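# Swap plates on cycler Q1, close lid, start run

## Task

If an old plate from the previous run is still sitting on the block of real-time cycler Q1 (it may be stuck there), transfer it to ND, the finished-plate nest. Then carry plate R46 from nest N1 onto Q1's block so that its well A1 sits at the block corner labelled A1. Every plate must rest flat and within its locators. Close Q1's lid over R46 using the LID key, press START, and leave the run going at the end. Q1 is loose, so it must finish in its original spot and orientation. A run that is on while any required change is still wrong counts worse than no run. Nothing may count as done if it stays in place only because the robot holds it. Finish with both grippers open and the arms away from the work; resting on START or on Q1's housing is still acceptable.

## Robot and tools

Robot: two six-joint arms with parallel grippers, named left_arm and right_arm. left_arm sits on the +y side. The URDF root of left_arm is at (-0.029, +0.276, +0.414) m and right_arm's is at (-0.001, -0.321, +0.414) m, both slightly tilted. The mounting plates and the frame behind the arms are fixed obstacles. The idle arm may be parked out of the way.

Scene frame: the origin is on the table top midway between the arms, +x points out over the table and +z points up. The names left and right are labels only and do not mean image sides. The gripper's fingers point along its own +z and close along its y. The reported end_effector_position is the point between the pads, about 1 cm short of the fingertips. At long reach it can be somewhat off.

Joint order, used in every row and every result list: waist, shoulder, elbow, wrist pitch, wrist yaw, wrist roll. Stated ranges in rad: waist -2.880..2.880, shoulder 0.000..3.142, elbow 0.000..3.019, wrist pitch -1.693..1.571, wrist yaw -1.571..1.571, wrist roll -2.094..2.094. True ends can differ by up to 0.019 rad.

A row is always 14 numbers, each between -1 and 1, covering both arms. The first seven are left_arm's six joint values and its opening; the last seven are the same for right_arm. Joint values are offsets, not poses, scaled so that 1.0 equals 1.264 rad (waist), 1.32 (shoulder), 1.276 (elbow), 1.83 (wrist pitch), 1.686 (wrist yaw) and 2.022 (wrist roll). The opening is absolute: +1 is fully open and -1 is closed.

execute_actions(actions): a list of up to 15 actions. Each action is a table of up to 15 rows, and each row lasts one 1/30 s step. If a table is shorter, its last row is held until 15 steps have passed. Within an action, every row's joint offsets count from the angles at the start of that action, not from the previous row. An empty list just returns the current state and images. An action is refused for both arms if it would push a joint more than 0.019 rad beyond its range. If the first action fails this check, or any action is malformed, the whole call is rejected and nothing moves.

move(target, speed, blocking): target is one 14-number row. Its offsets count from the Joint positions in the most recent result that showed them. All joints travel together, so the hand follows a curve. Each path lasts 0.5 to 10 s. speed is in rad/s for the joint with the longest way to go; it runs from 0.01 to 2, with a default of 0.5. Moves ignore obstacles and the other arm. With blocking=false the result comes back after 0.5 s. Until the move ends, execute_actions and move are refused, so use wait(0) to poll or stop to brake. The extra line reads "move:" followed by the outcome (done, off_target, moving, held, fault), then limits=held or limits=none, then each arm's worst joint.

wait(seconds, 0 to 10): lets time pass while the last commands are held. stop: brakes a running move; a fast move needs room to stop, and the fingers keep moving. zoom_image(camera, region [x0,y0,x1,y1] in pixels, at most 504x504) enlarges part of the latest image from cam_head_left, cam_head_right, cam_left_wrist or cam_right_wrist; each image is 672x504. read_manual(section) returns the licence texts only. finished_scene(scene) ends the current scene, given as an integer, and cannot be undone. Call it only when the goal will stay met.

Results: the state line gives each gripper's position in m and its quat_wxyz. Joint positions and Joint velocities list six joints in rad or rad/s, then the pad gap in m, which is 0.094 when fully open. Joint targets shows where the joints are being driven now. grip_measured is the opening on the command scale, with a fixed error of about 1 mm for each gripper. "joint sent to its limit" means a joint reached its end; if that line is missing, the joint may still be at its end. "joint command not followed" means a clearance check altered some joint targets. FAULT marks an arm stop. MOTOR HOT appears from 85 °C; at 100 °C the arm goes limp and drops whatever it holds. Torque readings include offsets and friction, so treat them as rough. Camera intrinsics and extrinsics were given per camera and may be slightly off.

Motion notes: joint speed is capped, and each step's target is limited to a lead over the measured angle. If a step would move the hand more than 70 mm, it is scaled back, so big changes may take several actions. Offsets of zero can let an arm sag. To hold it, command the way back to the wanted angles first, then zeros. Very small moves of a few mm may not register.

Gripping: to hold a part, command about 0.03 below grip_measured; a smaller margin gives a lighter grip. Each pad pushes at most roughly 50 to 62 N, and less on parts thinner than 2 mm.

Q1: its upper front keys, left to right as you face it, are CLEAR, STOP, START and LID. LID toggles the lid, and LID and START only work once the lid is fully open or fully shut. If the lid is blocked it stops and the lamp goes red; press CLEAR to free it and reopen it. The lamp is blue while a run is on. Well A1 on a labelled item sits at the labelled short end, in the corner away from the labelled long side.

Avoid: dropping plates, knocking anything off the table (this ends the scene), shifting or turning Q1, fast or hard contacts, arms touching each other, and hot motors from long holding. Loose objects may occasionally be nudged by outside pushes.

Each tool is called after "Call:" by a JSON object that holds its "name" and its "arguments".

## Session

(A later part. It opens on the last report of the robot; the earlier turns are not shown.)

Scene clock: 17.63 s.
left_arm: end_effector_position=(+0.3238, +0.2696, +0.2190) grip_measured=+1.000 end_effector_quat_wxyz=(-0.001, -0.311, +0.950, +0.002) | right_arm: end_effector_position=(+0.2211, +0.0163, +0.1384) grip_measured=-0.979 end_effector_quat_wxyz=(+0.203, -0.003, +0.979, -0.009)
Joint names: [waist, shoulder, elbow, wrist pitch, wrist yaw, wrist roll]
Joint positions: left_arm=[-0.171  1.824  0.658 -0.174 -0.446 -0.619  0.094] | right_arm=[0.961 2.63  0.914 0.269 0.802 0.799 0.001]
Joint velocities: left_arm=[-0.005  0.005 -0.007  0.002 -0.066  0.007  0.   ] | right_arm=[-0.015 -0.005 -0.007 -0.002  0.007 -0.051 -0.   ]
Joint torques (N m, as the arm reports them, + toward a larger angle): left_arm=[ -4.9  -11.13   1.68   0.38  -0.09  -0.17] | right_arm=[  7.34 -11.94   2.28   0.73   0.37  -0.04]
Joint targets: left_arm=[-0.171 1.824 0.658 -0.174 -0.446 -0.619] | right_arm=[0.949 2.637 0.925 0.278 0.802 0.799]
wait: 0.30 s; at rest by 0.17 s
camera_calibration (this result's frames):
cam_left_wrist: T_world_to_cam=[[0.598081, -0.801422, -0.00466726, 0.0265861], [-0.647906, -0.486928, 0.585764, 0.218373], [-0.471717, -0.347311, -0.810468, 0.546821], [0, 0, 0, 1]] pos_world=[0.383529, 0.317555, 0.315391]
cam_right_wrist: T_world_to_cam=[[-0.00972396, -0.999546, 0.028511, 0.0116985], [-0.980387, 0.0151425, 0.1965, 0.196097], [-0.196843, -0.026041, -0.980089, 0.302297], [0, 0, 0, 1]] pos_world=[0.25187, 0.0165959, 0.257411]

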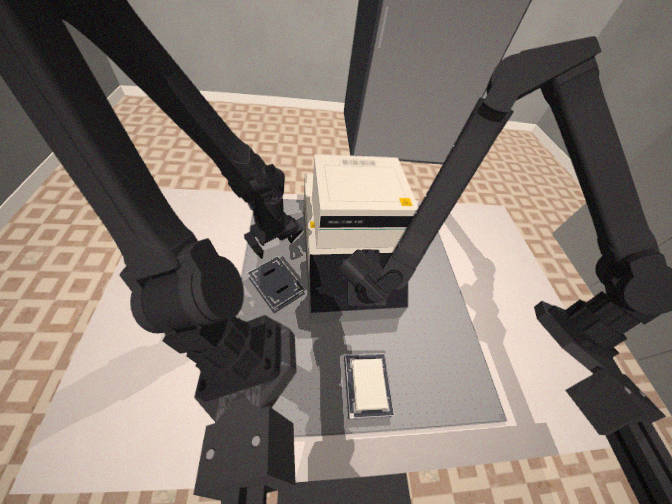

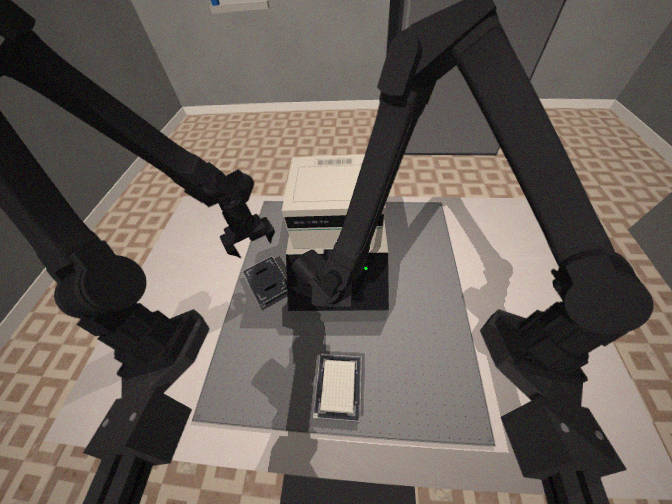

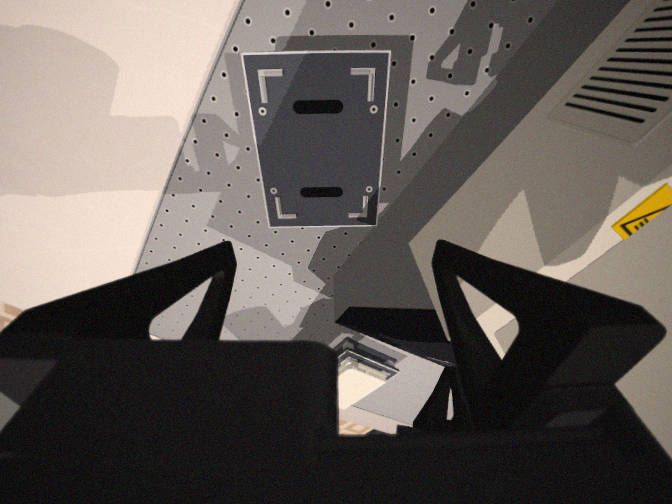

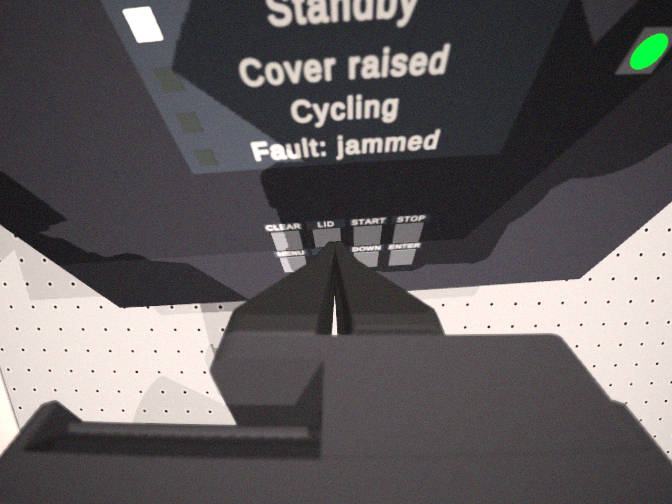

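Call:
{"name": "execute_actions", "arguments": {"actions": [[[0,0,0,0,0,0,1,-0.0063,0,0.0094,0.005,0,0,-1],[0,0,0,0,0,0,1,-0.0063,0,0.011,0.005,0,0,-1],[0,0,0,0,0,0,1,-0.0063,0,0.0125,0.005,0,0,-1],[0,0,0,0,0,0,1,-0.0063,0,0.0141,0.005,0,0,-1],[0,0,0,0,0,0,1,-0.0063,0,0.0157,0.005,0,0,-1],[0,0,0,0,0,0,1,-0.0095,0.001,0.0165,0.005,0,0,-1],[0,0,0,0,0,0,1,-0.0127,0.002,0.0172,0.005,0,0,-1],[0,0,0,0,0,0,1,-0.0158,0.003,0.018,0.005,0,0,-1],[0,0,0,0,0,0,1,-0.019,0.004,0.0188,0.005,0,0,-1],[0,0,0,0,0,0,1,-0.0222,0.005,0.0196,0.005,0,0,-1],[0,0,0,0,0,0,1,-0.0245,0.006,0.0204,0.005,0,0,-1],[0,0,0,0,0,0,1,-0.0269,0.007,0.0204,0.005,0,0,-1],[0,0,0,0,0,0,1,-0.0285,0.0076,0.0204,0.005,0,0,-1],[0,0,0,0,0,0,1,-0.03,0.0076,0.0204,0.005,0,0,-1],[0,0,0,0,0,0,1,-0.03,0.0076,0.0204,0.005,0,0,-1]]]}}

Call:
{"name": "wait", "arguments": {"seconds": 0.3}}

Scene clock: 18.87 s.
left_arm: end_effector_position=(+0.3238, +0.2696, +0.2190) grip_measured=+1.000 end_effector_quat_wxyz=(-0.001, -0.311, +0.950, +0.002) | right_arm: end_effector_position=(+0.2216, +0.0163, +0.1380) grip_measured=-0.979 end_effector_quat_wxyz=(+0.203, -0.002, +0.979, -0.009)
Joint names: [waist, shoulder, elbow, wrist pitch, wrist yaw, wrist roll]
Joint positions: left_arm=[-0.171  1.824  0.658 -0.174 -0.446 -0.619  0.094] | right_arm=[0.959 2.63  0.915 0.269 0.801 0.799 0.001]
Joint velocities: left_arm=[ 0.015 -0.005 -0.012 -0.007 -0.051  0.022  0.   ] | right_arm=[-0.015 -0.005 -0.007 -0.002 -0.037  0.125  0.   ]
Joint torques (N m, as the arm reports them, + toward a larger angle): left_arm=[ -4.9  -11.16   1.68   0.38  -0.09  -0.16] | right_arm=[  4.72 -11.72   3.73   0.77   0.39  -0.04]
Joint targets: left_arm=[-0.171 1.824 0.658 -0.174 -0.446 -0.619] | right_arm=[0.923 2.640 0.940 0.278 0.802 0.799]
camera_calibration (this result's frames):
cam_left_wrist: T_world_to_cam=[[0.598081, -0.801422, -0.00466726, 0.0265861], [-0.647906, -0.486928, 0.585764, 0.218373], [-0.471717, -0.347311, -0.810468, 0.546821], [0, 0, 0, 1]] pos_world=[0.383529, 0.317555, 0.315391]
cam_right_wrist: T_world_to_cam=[[-0.0114078, -0.99955, 0.0277473, 0.0121585], [-0.980123, 0.0166738, 0.197686, 0.196398], [-0.19806, -0.0249406, -0.979873, 0.302267], [0, 0, 0, 1]] pos_world=[0.2525, 0.016417, 0.257021]

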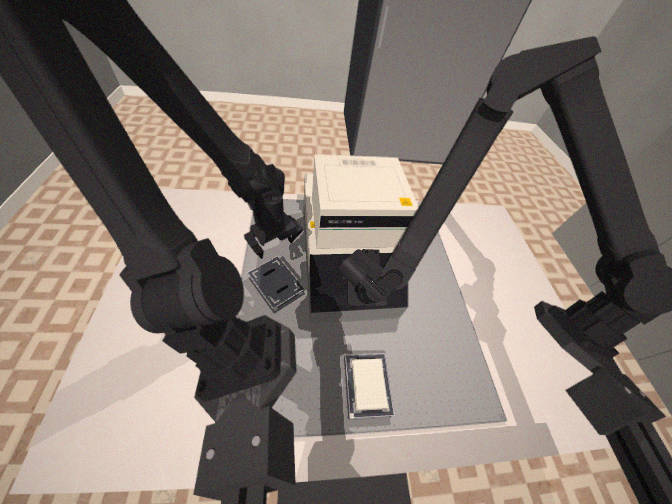

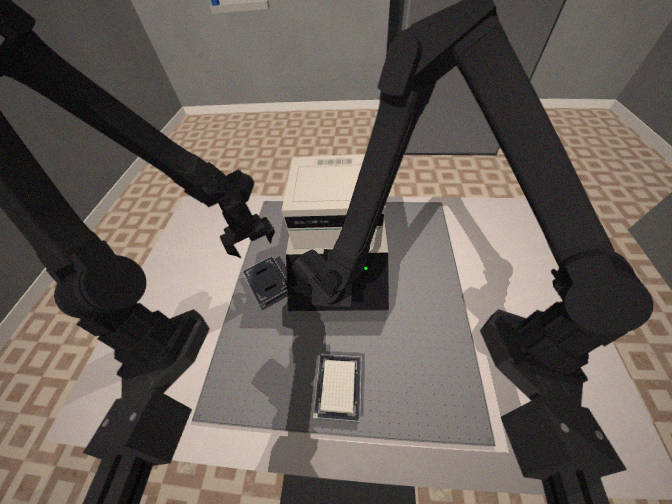

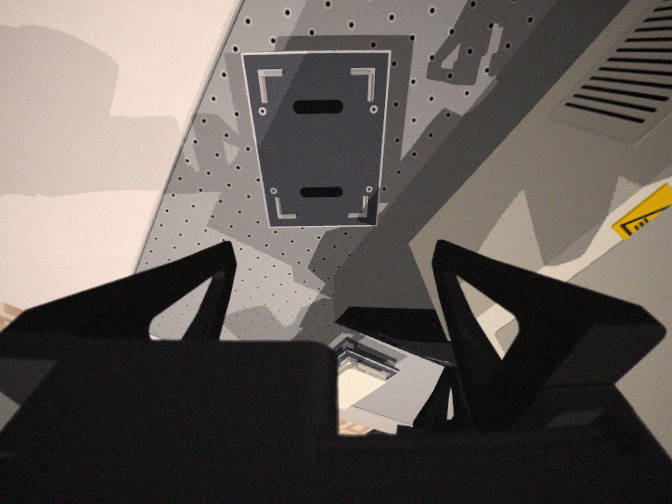

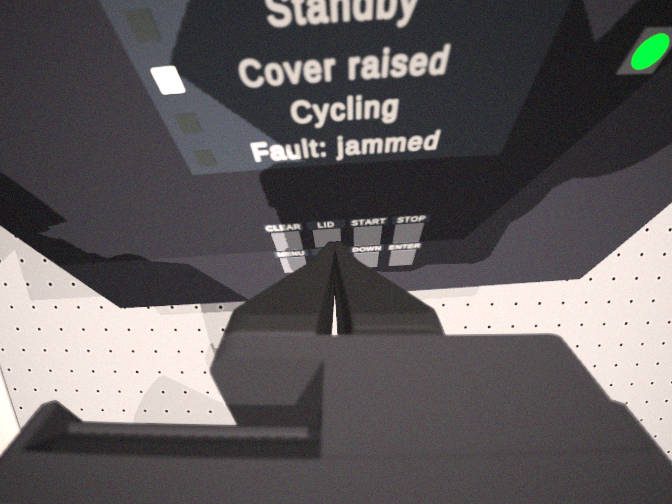

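Scene clock: 19.17 s.
left_arm: end_effector_position=(+0.3238, +0.2696, +0.2190) grip_measured=+1.000 end_effector_quat_wxyz=(-0.001, -0.311, +0.950, +0.002) | right_arm: end_effector_position=(+0.2216, +0.0163, +0.1380) grip_measured=-0.979 end_effector_quat_wxyz=(+0.203, -0.002, +0.979, -0.009)
Joint names: [waist, shoulder, elbow, wrist pitch, wrist yaw, wrist roll]
Joint positions: left_arm=[-0.171  1.824  0.658 -0.174 -0.446 -0.619  0.094] | right_arm=[0.959 2.63  0.915 0.269 0.801 0.799 0.001]
Joint velocities: left_arm=[ 0.005  0.005 -0.017  0.012 -0.051 -0.051  0.   ] | right_arm=[-0.005  0.005  0.007  0.007 -0.022  0.051 -0.001]
Joint torques (N m, as the arm reports them, + toward a larger angle): left_arm=[ -4.92 -11.17   1.67   0.39  -0.09  -0.17] | right_arm=[  4.75 -11.67   3.73   0.76   0.41  -0.04]
Joint targets: left_arm=[-0.171 1.824 0.658 -0.174 -0.446 -0.619] | right_arm=[0.923 2.640 0.940 0.278 0.802 0.799]
wait: 0.30 s; at rest by 0.17 s
camera_calibration (this result's frames):
cam_left_wrist: T_world_to_cam=[[0.598081, -0.801422, -0.00466726, 0.0265861], [-0.647906, -0.486928, 0.585764, 0.218373], [-0.471717, -0.347311, -0.810468, 0.546821], [0, 0, 0, 1]] pos_world=[0.383529, 0.317555, 0.315391]
cam_right_wrist: T_world_to_cam=[[-0.0114078, -0.99955, 0.0277473, 0.0121585], [-0.980123, 0.0166738, 0.197686, 0.196398], [-0.19806, -0.0249406, -0.979873, 0.302267], [0, 0, 0, 1]] pos_world=[0.2525, 0.016417, 0.257021]

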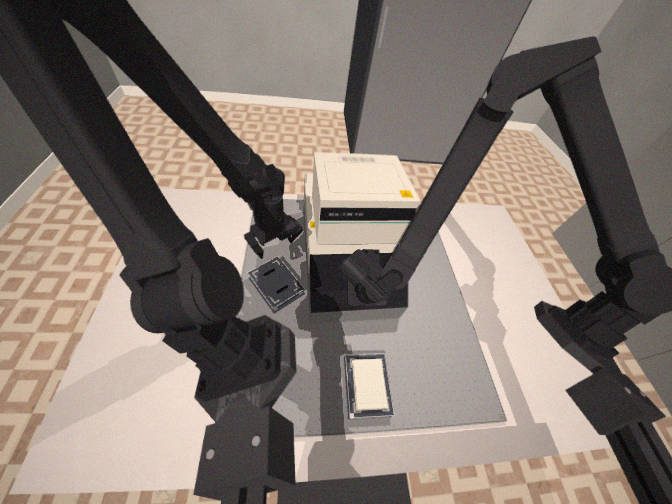

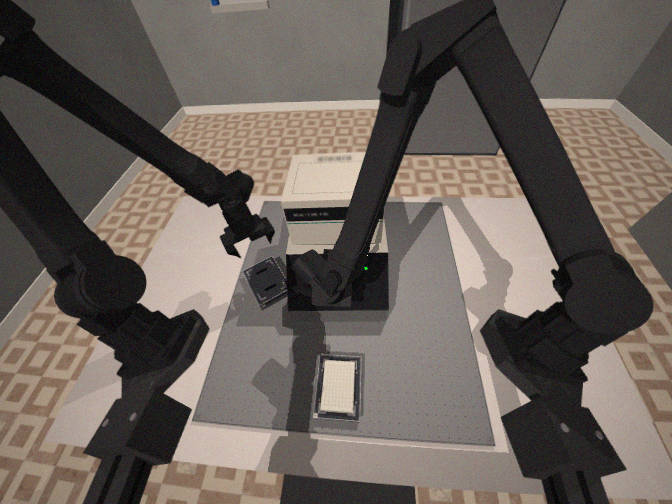

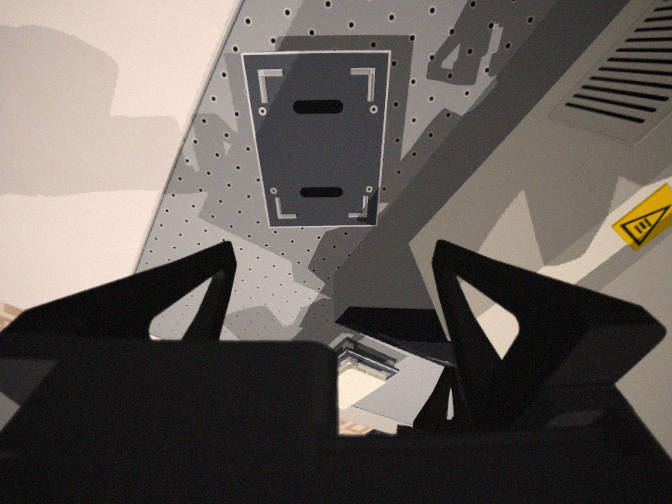

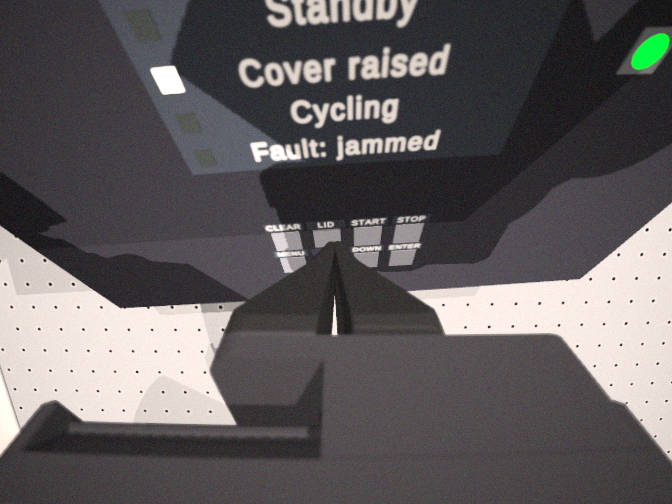

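Call:
{"name": "move", "arguments": {"target": [-0.016,-0.1076,0.0455,-0.1235,-0.0065,0.455,1, -0.1258,-0.625,-0.4843,-0.1377,-0.029,0.05,-1], "speed": 1.0}}

Call:
{"name": "wait", "arguments": {"seconds": 4}}

Scene clock: 22.40 s.
left_arm: end_effector_position=(+0.3304, +0.2855, +0.2574) grip_measured=+1.000 end_effector_quat_wxyz=(-0.026, +0.153, +0.988, +0.001) | right_arm: end_effector_position=(+0.2029, -0.2029, +0.2925) grip_measured=-0.979 end_effector_quat_wxyz=(+0.149, +0.089, +0.984, -0.029)
Joint names: [waist, shoulder, elbow, wrist pitch, wrist yaw, wrist roll]
Joint positions: left_arm=[-0.18   1.705  0.693 -0.385 -0.454  0.288  0.094] | right_arm=[0.813 1.808 0.295 0.031 0.754 0.891 0.001]
Joint velocities: left_arm=[ 0.005 -0.015 -0.012  0.002 -0.037 -0.007  0.   ] | right_arm=[ 0.005 -0.015 -0.002  0.002 -0.022 -0.037 -0.001]
Joint torques (N m, as the arm reports them, + toward a larger angle): left_arm=[ -5.52 -13.05   4.41  -0.25  -0.13  -0.06] | right_arm=[ 3.54 -5.77  2.32 -0.16  0.22  0.05]
Joint targets: left_arm=[-0.191 1.682 0.716 -0.400 -0.457 0.301] | right_arm=[0.800 1.805 0.298 0.017 0.752 0.900]
move: off_target (left_arm); limits=none; left_arm: farthest joint: the shoulder, 0.023 radians from its target (0.142 radians at the start); right_arm: farthest joint: the wrist pitch, 0.014 radians from its target (0.252 radians at the start)
camera_calibration (this result's frames):
cam_left_wrist: T_world_to_cam=[[-0.294747, -0.955557, 0.00595174, 0.371806], [-0.744369, 0.233501, 0.625613, 0.0239049], [-0.599198, 0.179967, -0.780111, 0.470387], [0, 0, 0, 1]] pos_world=[0.409238, 0.265046, 0.349786]
cam_right_wrist: T_world_to_cam=[[-0.195038, -0.979991, 0.0397314, -0.173694], [-0.933702, 0.197923, 0.298375, 0.149088], [-0.300269, 0.0210973, -0.953621, 0.466832], [0, 0, 0, 1]] pos_world=[0.245501, -0.209575, 0.407598]

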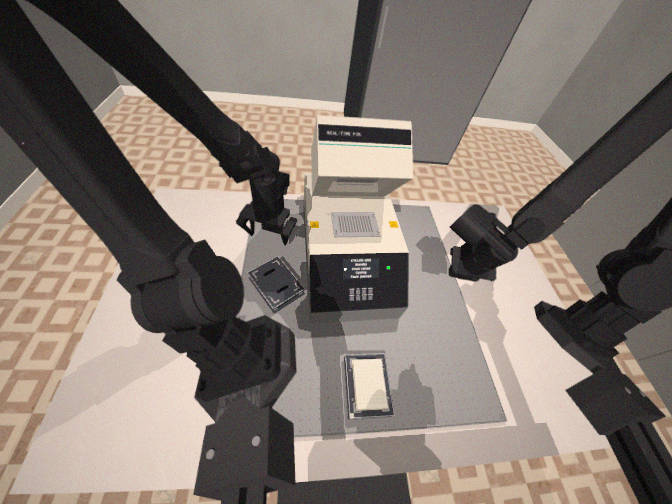

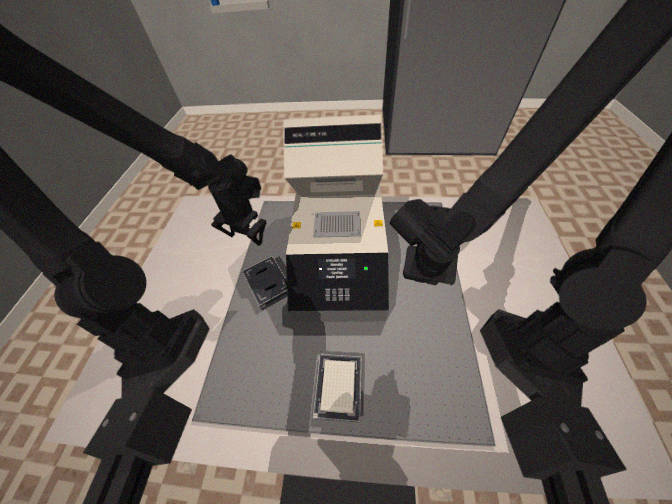

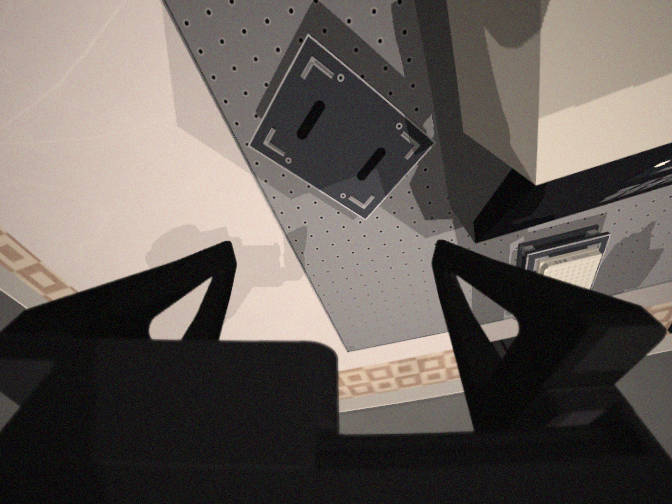

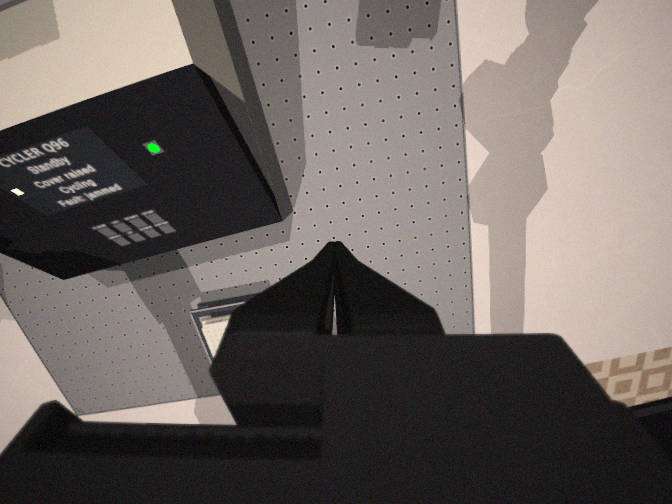

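Scene clock: 26.40 s.
left_arm: end_effector_position=(+0.3304, +0.2855, +0.2574) grip_measured=+1.000 end_effector_quat_wxyz=(-0.026, +0.153, +0.988, +0.001) | right_arm: end_effector_position=(+0.2029, -0.2029, +0.2925) grip_measured=-0.979 end_effector_quat_wxyz=(+0.149, +0.089, +0.984, -0.029)
Joint names: [waist, shoulder, elbow, wrist pitch, wrist yaw, wrist roll]
Joint positions: left_arm=[-0.18   1.705  0.693 -0.385 -0.454  0.289  0.094] | right_arm=[0.813 1.808 0.295 0.031 0.754 0.891 0.001]
Joint velocities: left_arm=[-0.005 -0.005  0.002 -0.007  0.037 -0.081  0.   ] | right_arm=[ 0.005 -0.015  0.007 -0.002  0.007  0.007  0.001]
Joint torques (N m, as the arm reports them, + toward a larger angle): left_arm=[ -5.53 -13.07   4.41  -0.24  -0.13  -0.06] | right_arm=[ 3.53 -5.87  2.48 -0.13  0.22  0.05]
Joint targets: left_arm=[-0.191 1.682 0.716 -0.400 -0.457 0.301] | right_arm=[0.800 1.805 0.298 0.017 0.752 0.900]
wait: 4.00 s; at rest by 0.17 s
camera_calibration (this result's frames):
cam_left_wrist: T_world_to_cam=[[-0.295111, -0.955444, 0.00597146, 0.371889], [-0.744278, 0.233797, 0.625611, 0.0237908], [-0.599133, 0.18018, -0.780112, 0.470305], [0, 0, 0, 1]] pos_world=[0.40923, 0.265018, 0.349786]
cam_right_wrist: T_world_to_cam=[[-0.195038, -0.979991, 0.0397314, -0.173694], [-0.933702, 0.197923, 0.298375, 0.149088], [-0.300269, 0.0210973, -0.953621, 0.466832], [0, 0, 0, 1]] pos_world=[0.245501, -0.209575, 0.407598]

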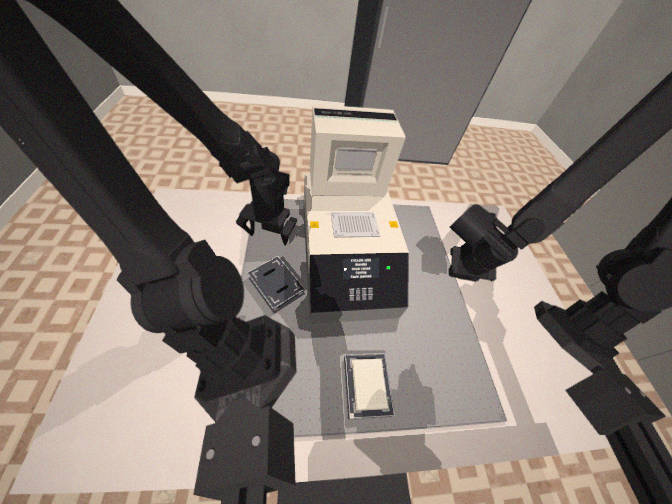

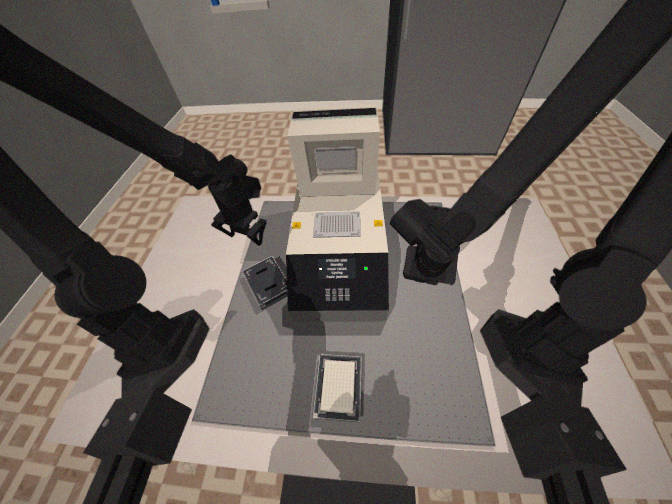

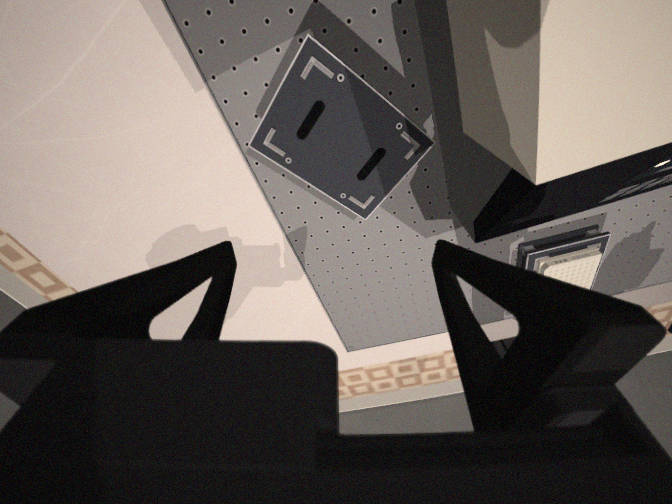

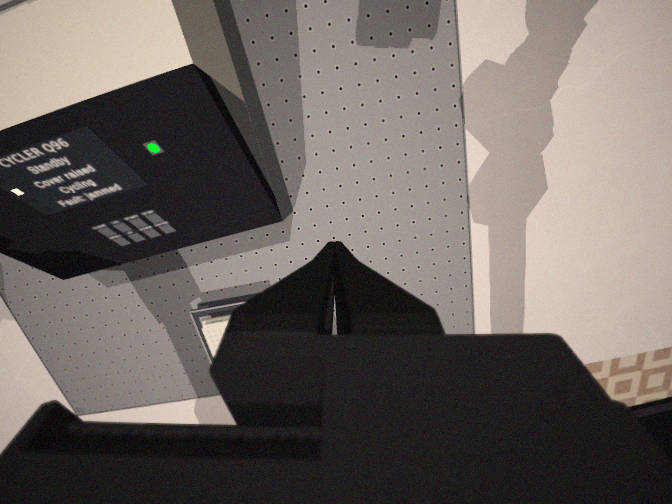

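The block appears empty. Let me zoom to verify and find the A1 mark.

Call:
{"name": "zoom_image", "arguments": {"camera": "cam_head_left", "region": [315, 195, 405, 255]}}

Call:
{"name": "zoom_image", "arguments": {"camera": "cam_head_right", "region": [295, 195, 385, 255]}}

Call:
{"name": "zoom_image", "arguments": {"camera": "cam_left_wrist", "region": [500, 220, 630, 310]}}

Call:
{"name": "zoom_image", "arguments": {"camera": "cam_right_wrist", "region": [180, 285, 270, 365]}}

Region (315, 195, 405, 255) of cam_head_left's 672x504 image, scaled by 5.600, with more detail than that image has.

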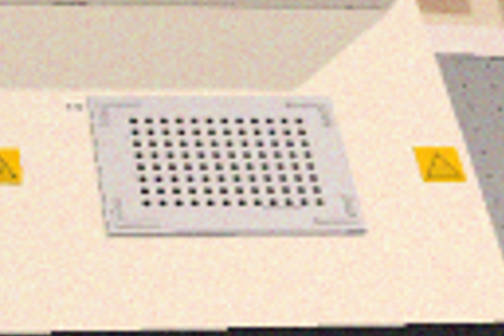

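Region (295, 195, 385, 255) of cam_head_right's 672x504 image, scaled by 5.600, with more detail than that image has.

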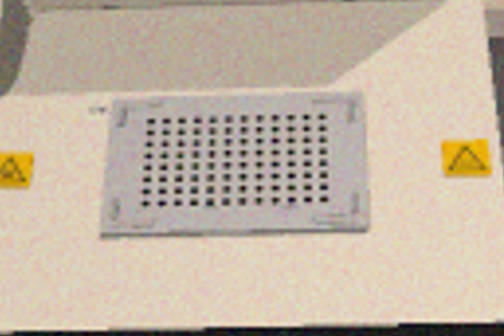

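Region (500, 220, 630, 310) of cam_left_wrist's 672x504 image, scaled by 3.877, with more detail than that image has; it fills the top 349 rows of this view, and the rest is white.

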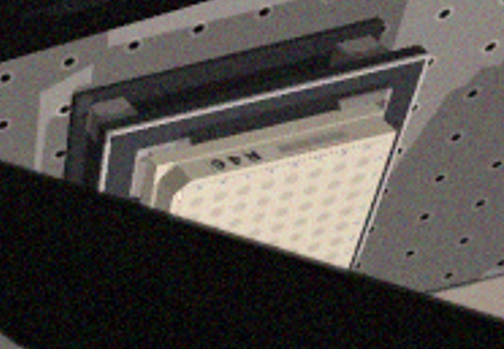

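Region (180, 285, 270, 365) of cam_right_wrist's 672x504 image, scaled by 5.600, with more detail than that image has.

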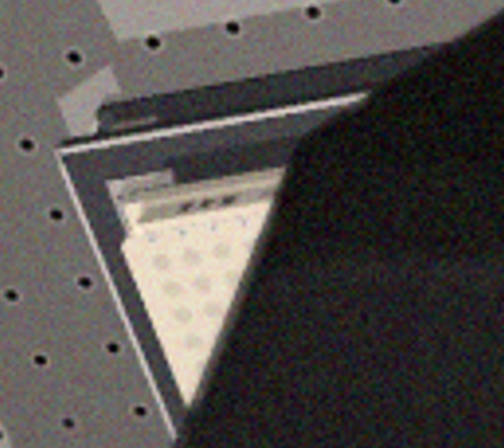

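Call:
{"name": "move", "arguments": {"target": [-0.9747,0.6217,-0.0337,0.1734,0.0671,0.7494,1, 0,0,0,0,0,0,-1], "speed": 1.4}}

Scene clock: 31.70 s.
left_arm: end_effector_position=(+0.0118, +0.0184, +0.1988) grip_measured=+1.000 end_effector_quat_wxyz=(-0.008, +1.000, -0.003, -0.002) | right_arm: end_effector_position=(+0.2029, -0.2029, +0.2925) grip_measured=-0.979 end_effector_quat_wxyz=(+0.149, +0.089, +0.984, -0.029)
Joint names: [waist, shoulder, elbow, wrist pitch, wrist yaw, wrist roll]
Joint positions: left_arm=[-1.418  2.522  0.65  -0.085 -0.342  1.791  0.094] | right_arm=[0.813 1.808 0.295 0.031 0.754 0.891 0.001]
Joint velocities: left_arm=[-0.005 -0.005 -0.017 -0.012  0.007 -0.037  0.   ] | right_arm=[-0.005 -0.015  0.002  0.002 -0.037 -0.022 -0.001]
Joint torques (N m, as the arm reports them, + toward a larger angle): left_arm=[ -3.33 -11.35   0.91   0.91   0.12  -0.07] | right_arm=[ 4.7  -5.63  2.23  0.33  0.32 -0.04]
Joint targets: left_arm=[-1.412 2.525 0.650 -0.068 -0.341 1.804] | right_arm=[0.813 1.808 0.295 0.031 0.754 0.891]
move: done; limits=none; left_arm: farthest joint: the wrist pitch, 0.017 radians from its target (0.318 radians at the start); right_arm: farthest joint: the waist, 0.000 radians from its target (0.000 radians at the start)
camera_calibration (this result's frames):
cam_left_wrist: T_world_to_cam=[[-0.00296778, 0.999883, 0.0150178, -0.018211], [0.813821, -0.00631205, 0.581081, -0.119445], [0.581108, 0.0139463, -0.813707, 0.277633], [0, 0, 0, 1]] pos_world=[-0.0641818, 0.013583, 0.295592]
cam_right_wrist: T_world_to_cam=[[-0.195038, -0.979991, 0.0397314, -0.173694], [-0.933702, 0.197923, 0.298375, 0.149088], [-0.300269, 0.0210973, -0.953621, 0.466832], [0, 0, 0, 1]] pos_world=[0.245501, -0.209575, 0.407598]

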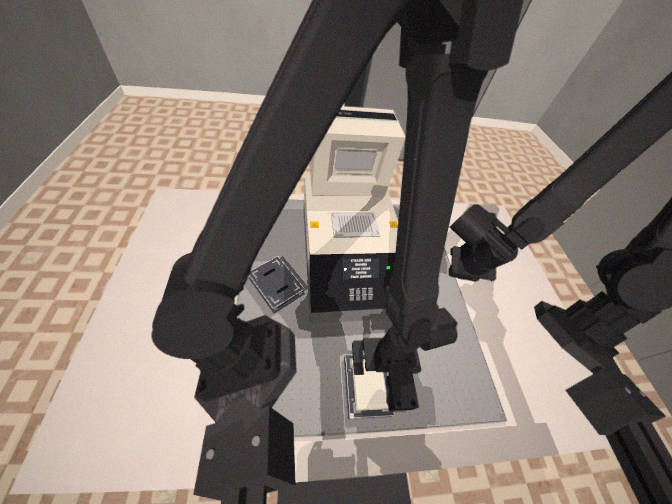

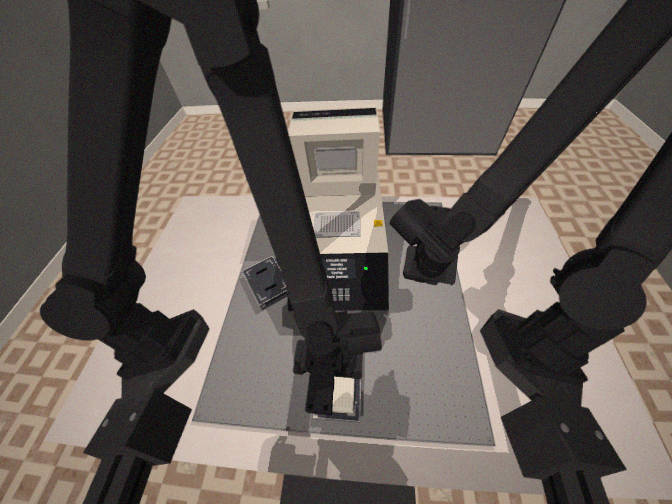

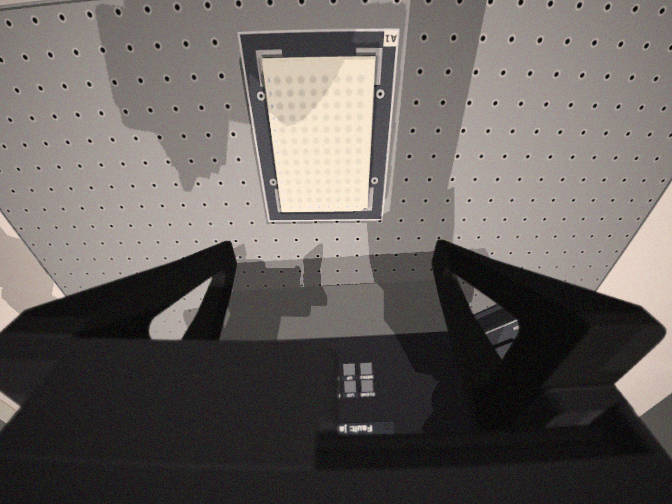

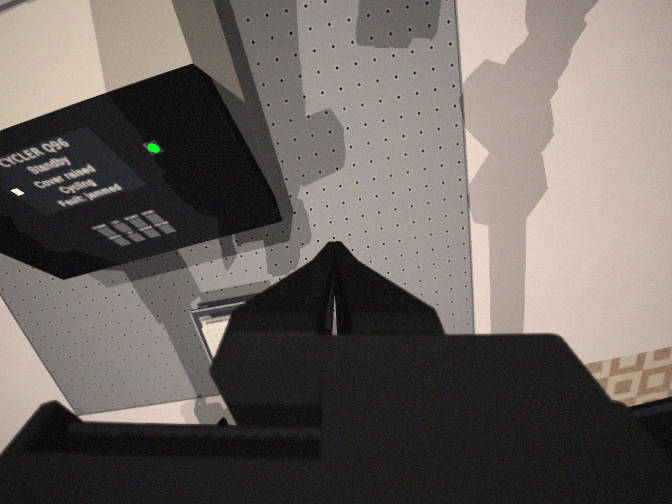

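Call:
{"name": "zoom_image", "arguments": {"camera": "cam_left_wrist", "region": [220, 20, 420, 230]}}

Region (220, 20, 420, 230) of cam_left_wrist's 672x504 image, scaled by 2.400, with more detail than that image has; it fills the left 480 columns of this view, and the rest is white.

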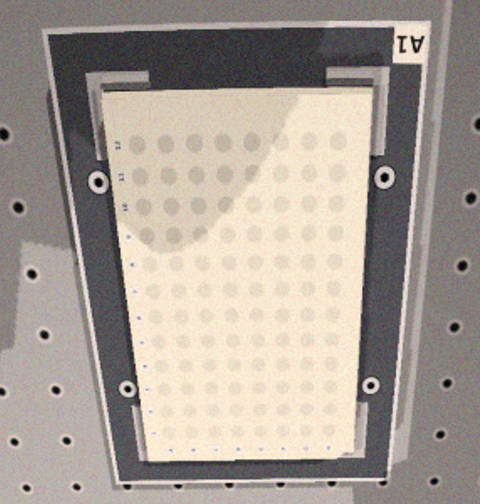

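Call:
{"name": "move", "arguments": {"target": [0.1139,0.3036,0.1348,0.1702,-0.0295,0.0697,1, 0,0,0,0,0,0,-1], "speed": 0.7}}

Scene clock: 34.90 s.
left_arm: end_effector_position=(-0.0027, +0.0107, +0.0759) grip_measured=+1.000 end_effector_quat_wxyz=(-0.002, +1.000, +0.006, -0.001) | right_arm: end_effector_position=(+0.2029, -0.2029, +0.2925) grip_measured=-0.979 end_effector_quat_wxyz=(+0.149, +0.089, +0.984, -0.029)
Joint names: [waist, shoulder, elbow, wrist pitch, wrist yaw, wrist roll]
Joint positions: left_arm=[-1.277  2.921  0.817  0.21  -0.389  1.92   0.094] | right_arm=[0.813 1.808 0.295 0.031 0.754 0.891 0.001]
Joint velocities: left_arm=[-0.015 -0.015 -0.002 -0.002  0.022 -0.007  0.   ] | right_arm=[-0.015 -0.015  0.007  0.007 -0.037 -0.051 -0.   ]
Joint torques (N m, as the arm reports them, + toward a larger angle): left_arm=[ -3.93 -12.41  -0.84   0.94  -0.06  -0.06] | right_arm=[ 4.67 -5.61  2.25  0.34  0.32 -0.04]
Joint targets: left_arm=[-1.275 2.923 0.822 0.227 -0.392 1.932] | right_arm=[0.813 1.808 0.295 0.031 0.754 0.891]
move: done; limits=none; left_arm: farthest joint: the wrist pitch, 0.016 radians from its target (0.311 radians at the start); right_arm: farthest joint: the waist, 0.000 radians from its target (0.000 radians at the start)
camera_calibration (this result's frames):
cam_left_wrist: T_world_to_cam=[[-0.0206764, 0.999781, 0.00332353, -0.00782358], [0.812706, 0.0148712, 0.582484, -0.0365694], [0.582307, 0.0147447, -0.812835, 0.186045], [0, 0, 0, 1]] pos_world=[-0.0787768, 0.00562251, 0.172551]
cam_right_wrist: T_world_to_cam=[[-0.195038, -0.979991, 0.0397314, -0.173694], [-0.933702, 0.197923, 0.298375, 0.149088], [-0.300269, 0.0210973, -0.953621, 0.466832], [0, 0, 0, 1]] pos_world=[0.245501, -0.209575, 0.407598]

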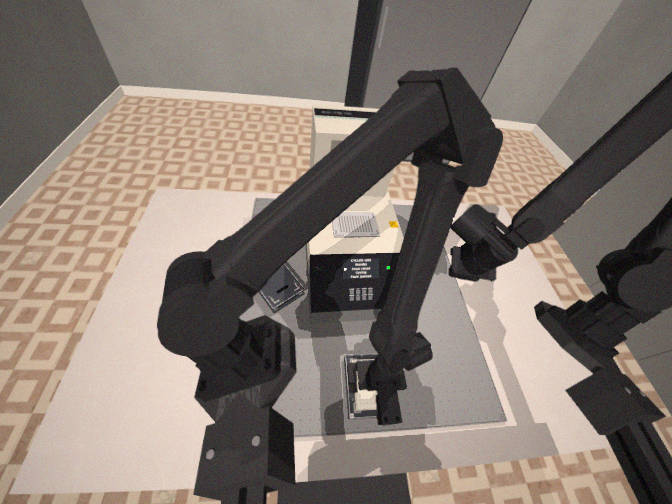

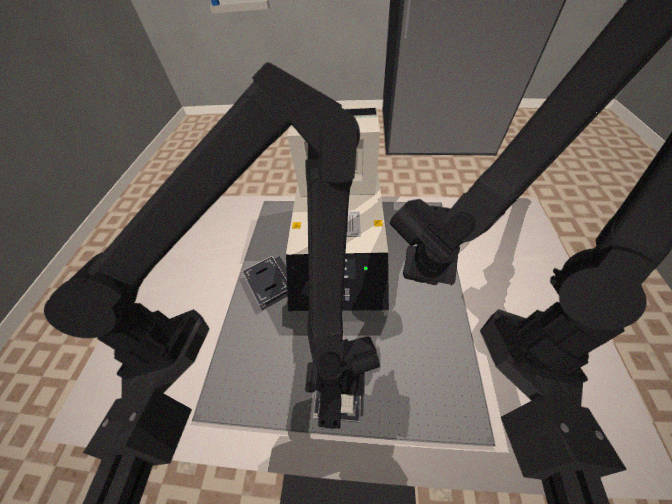

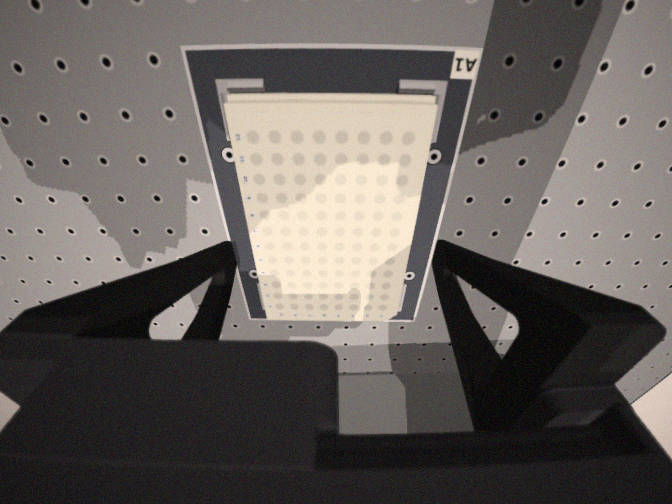

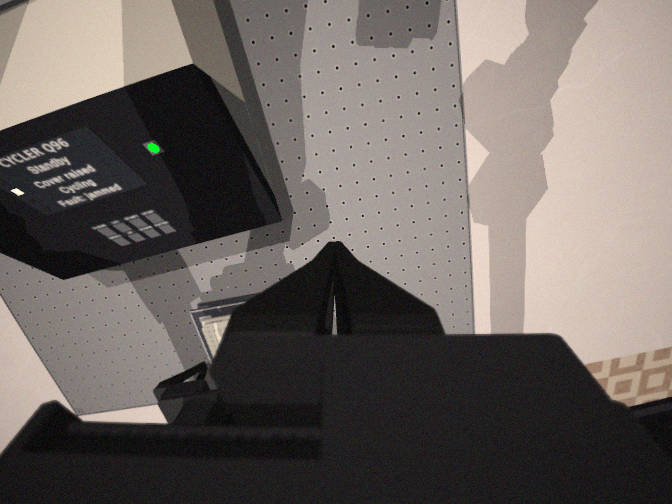

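Call:
{"name": "zoom_image", "arguments": {"camera": "cam_left_wrist", "region": [200, 70, 470, 330]}}

Region (200, 70, 470, 330) of cam_left_wrist's 672x504 image, scaled by 1.867, with more detail than that image has; it fills the top 485 rows of this view, and the rest is white.

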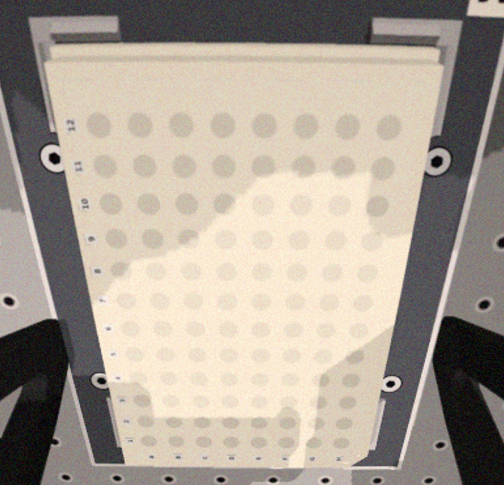

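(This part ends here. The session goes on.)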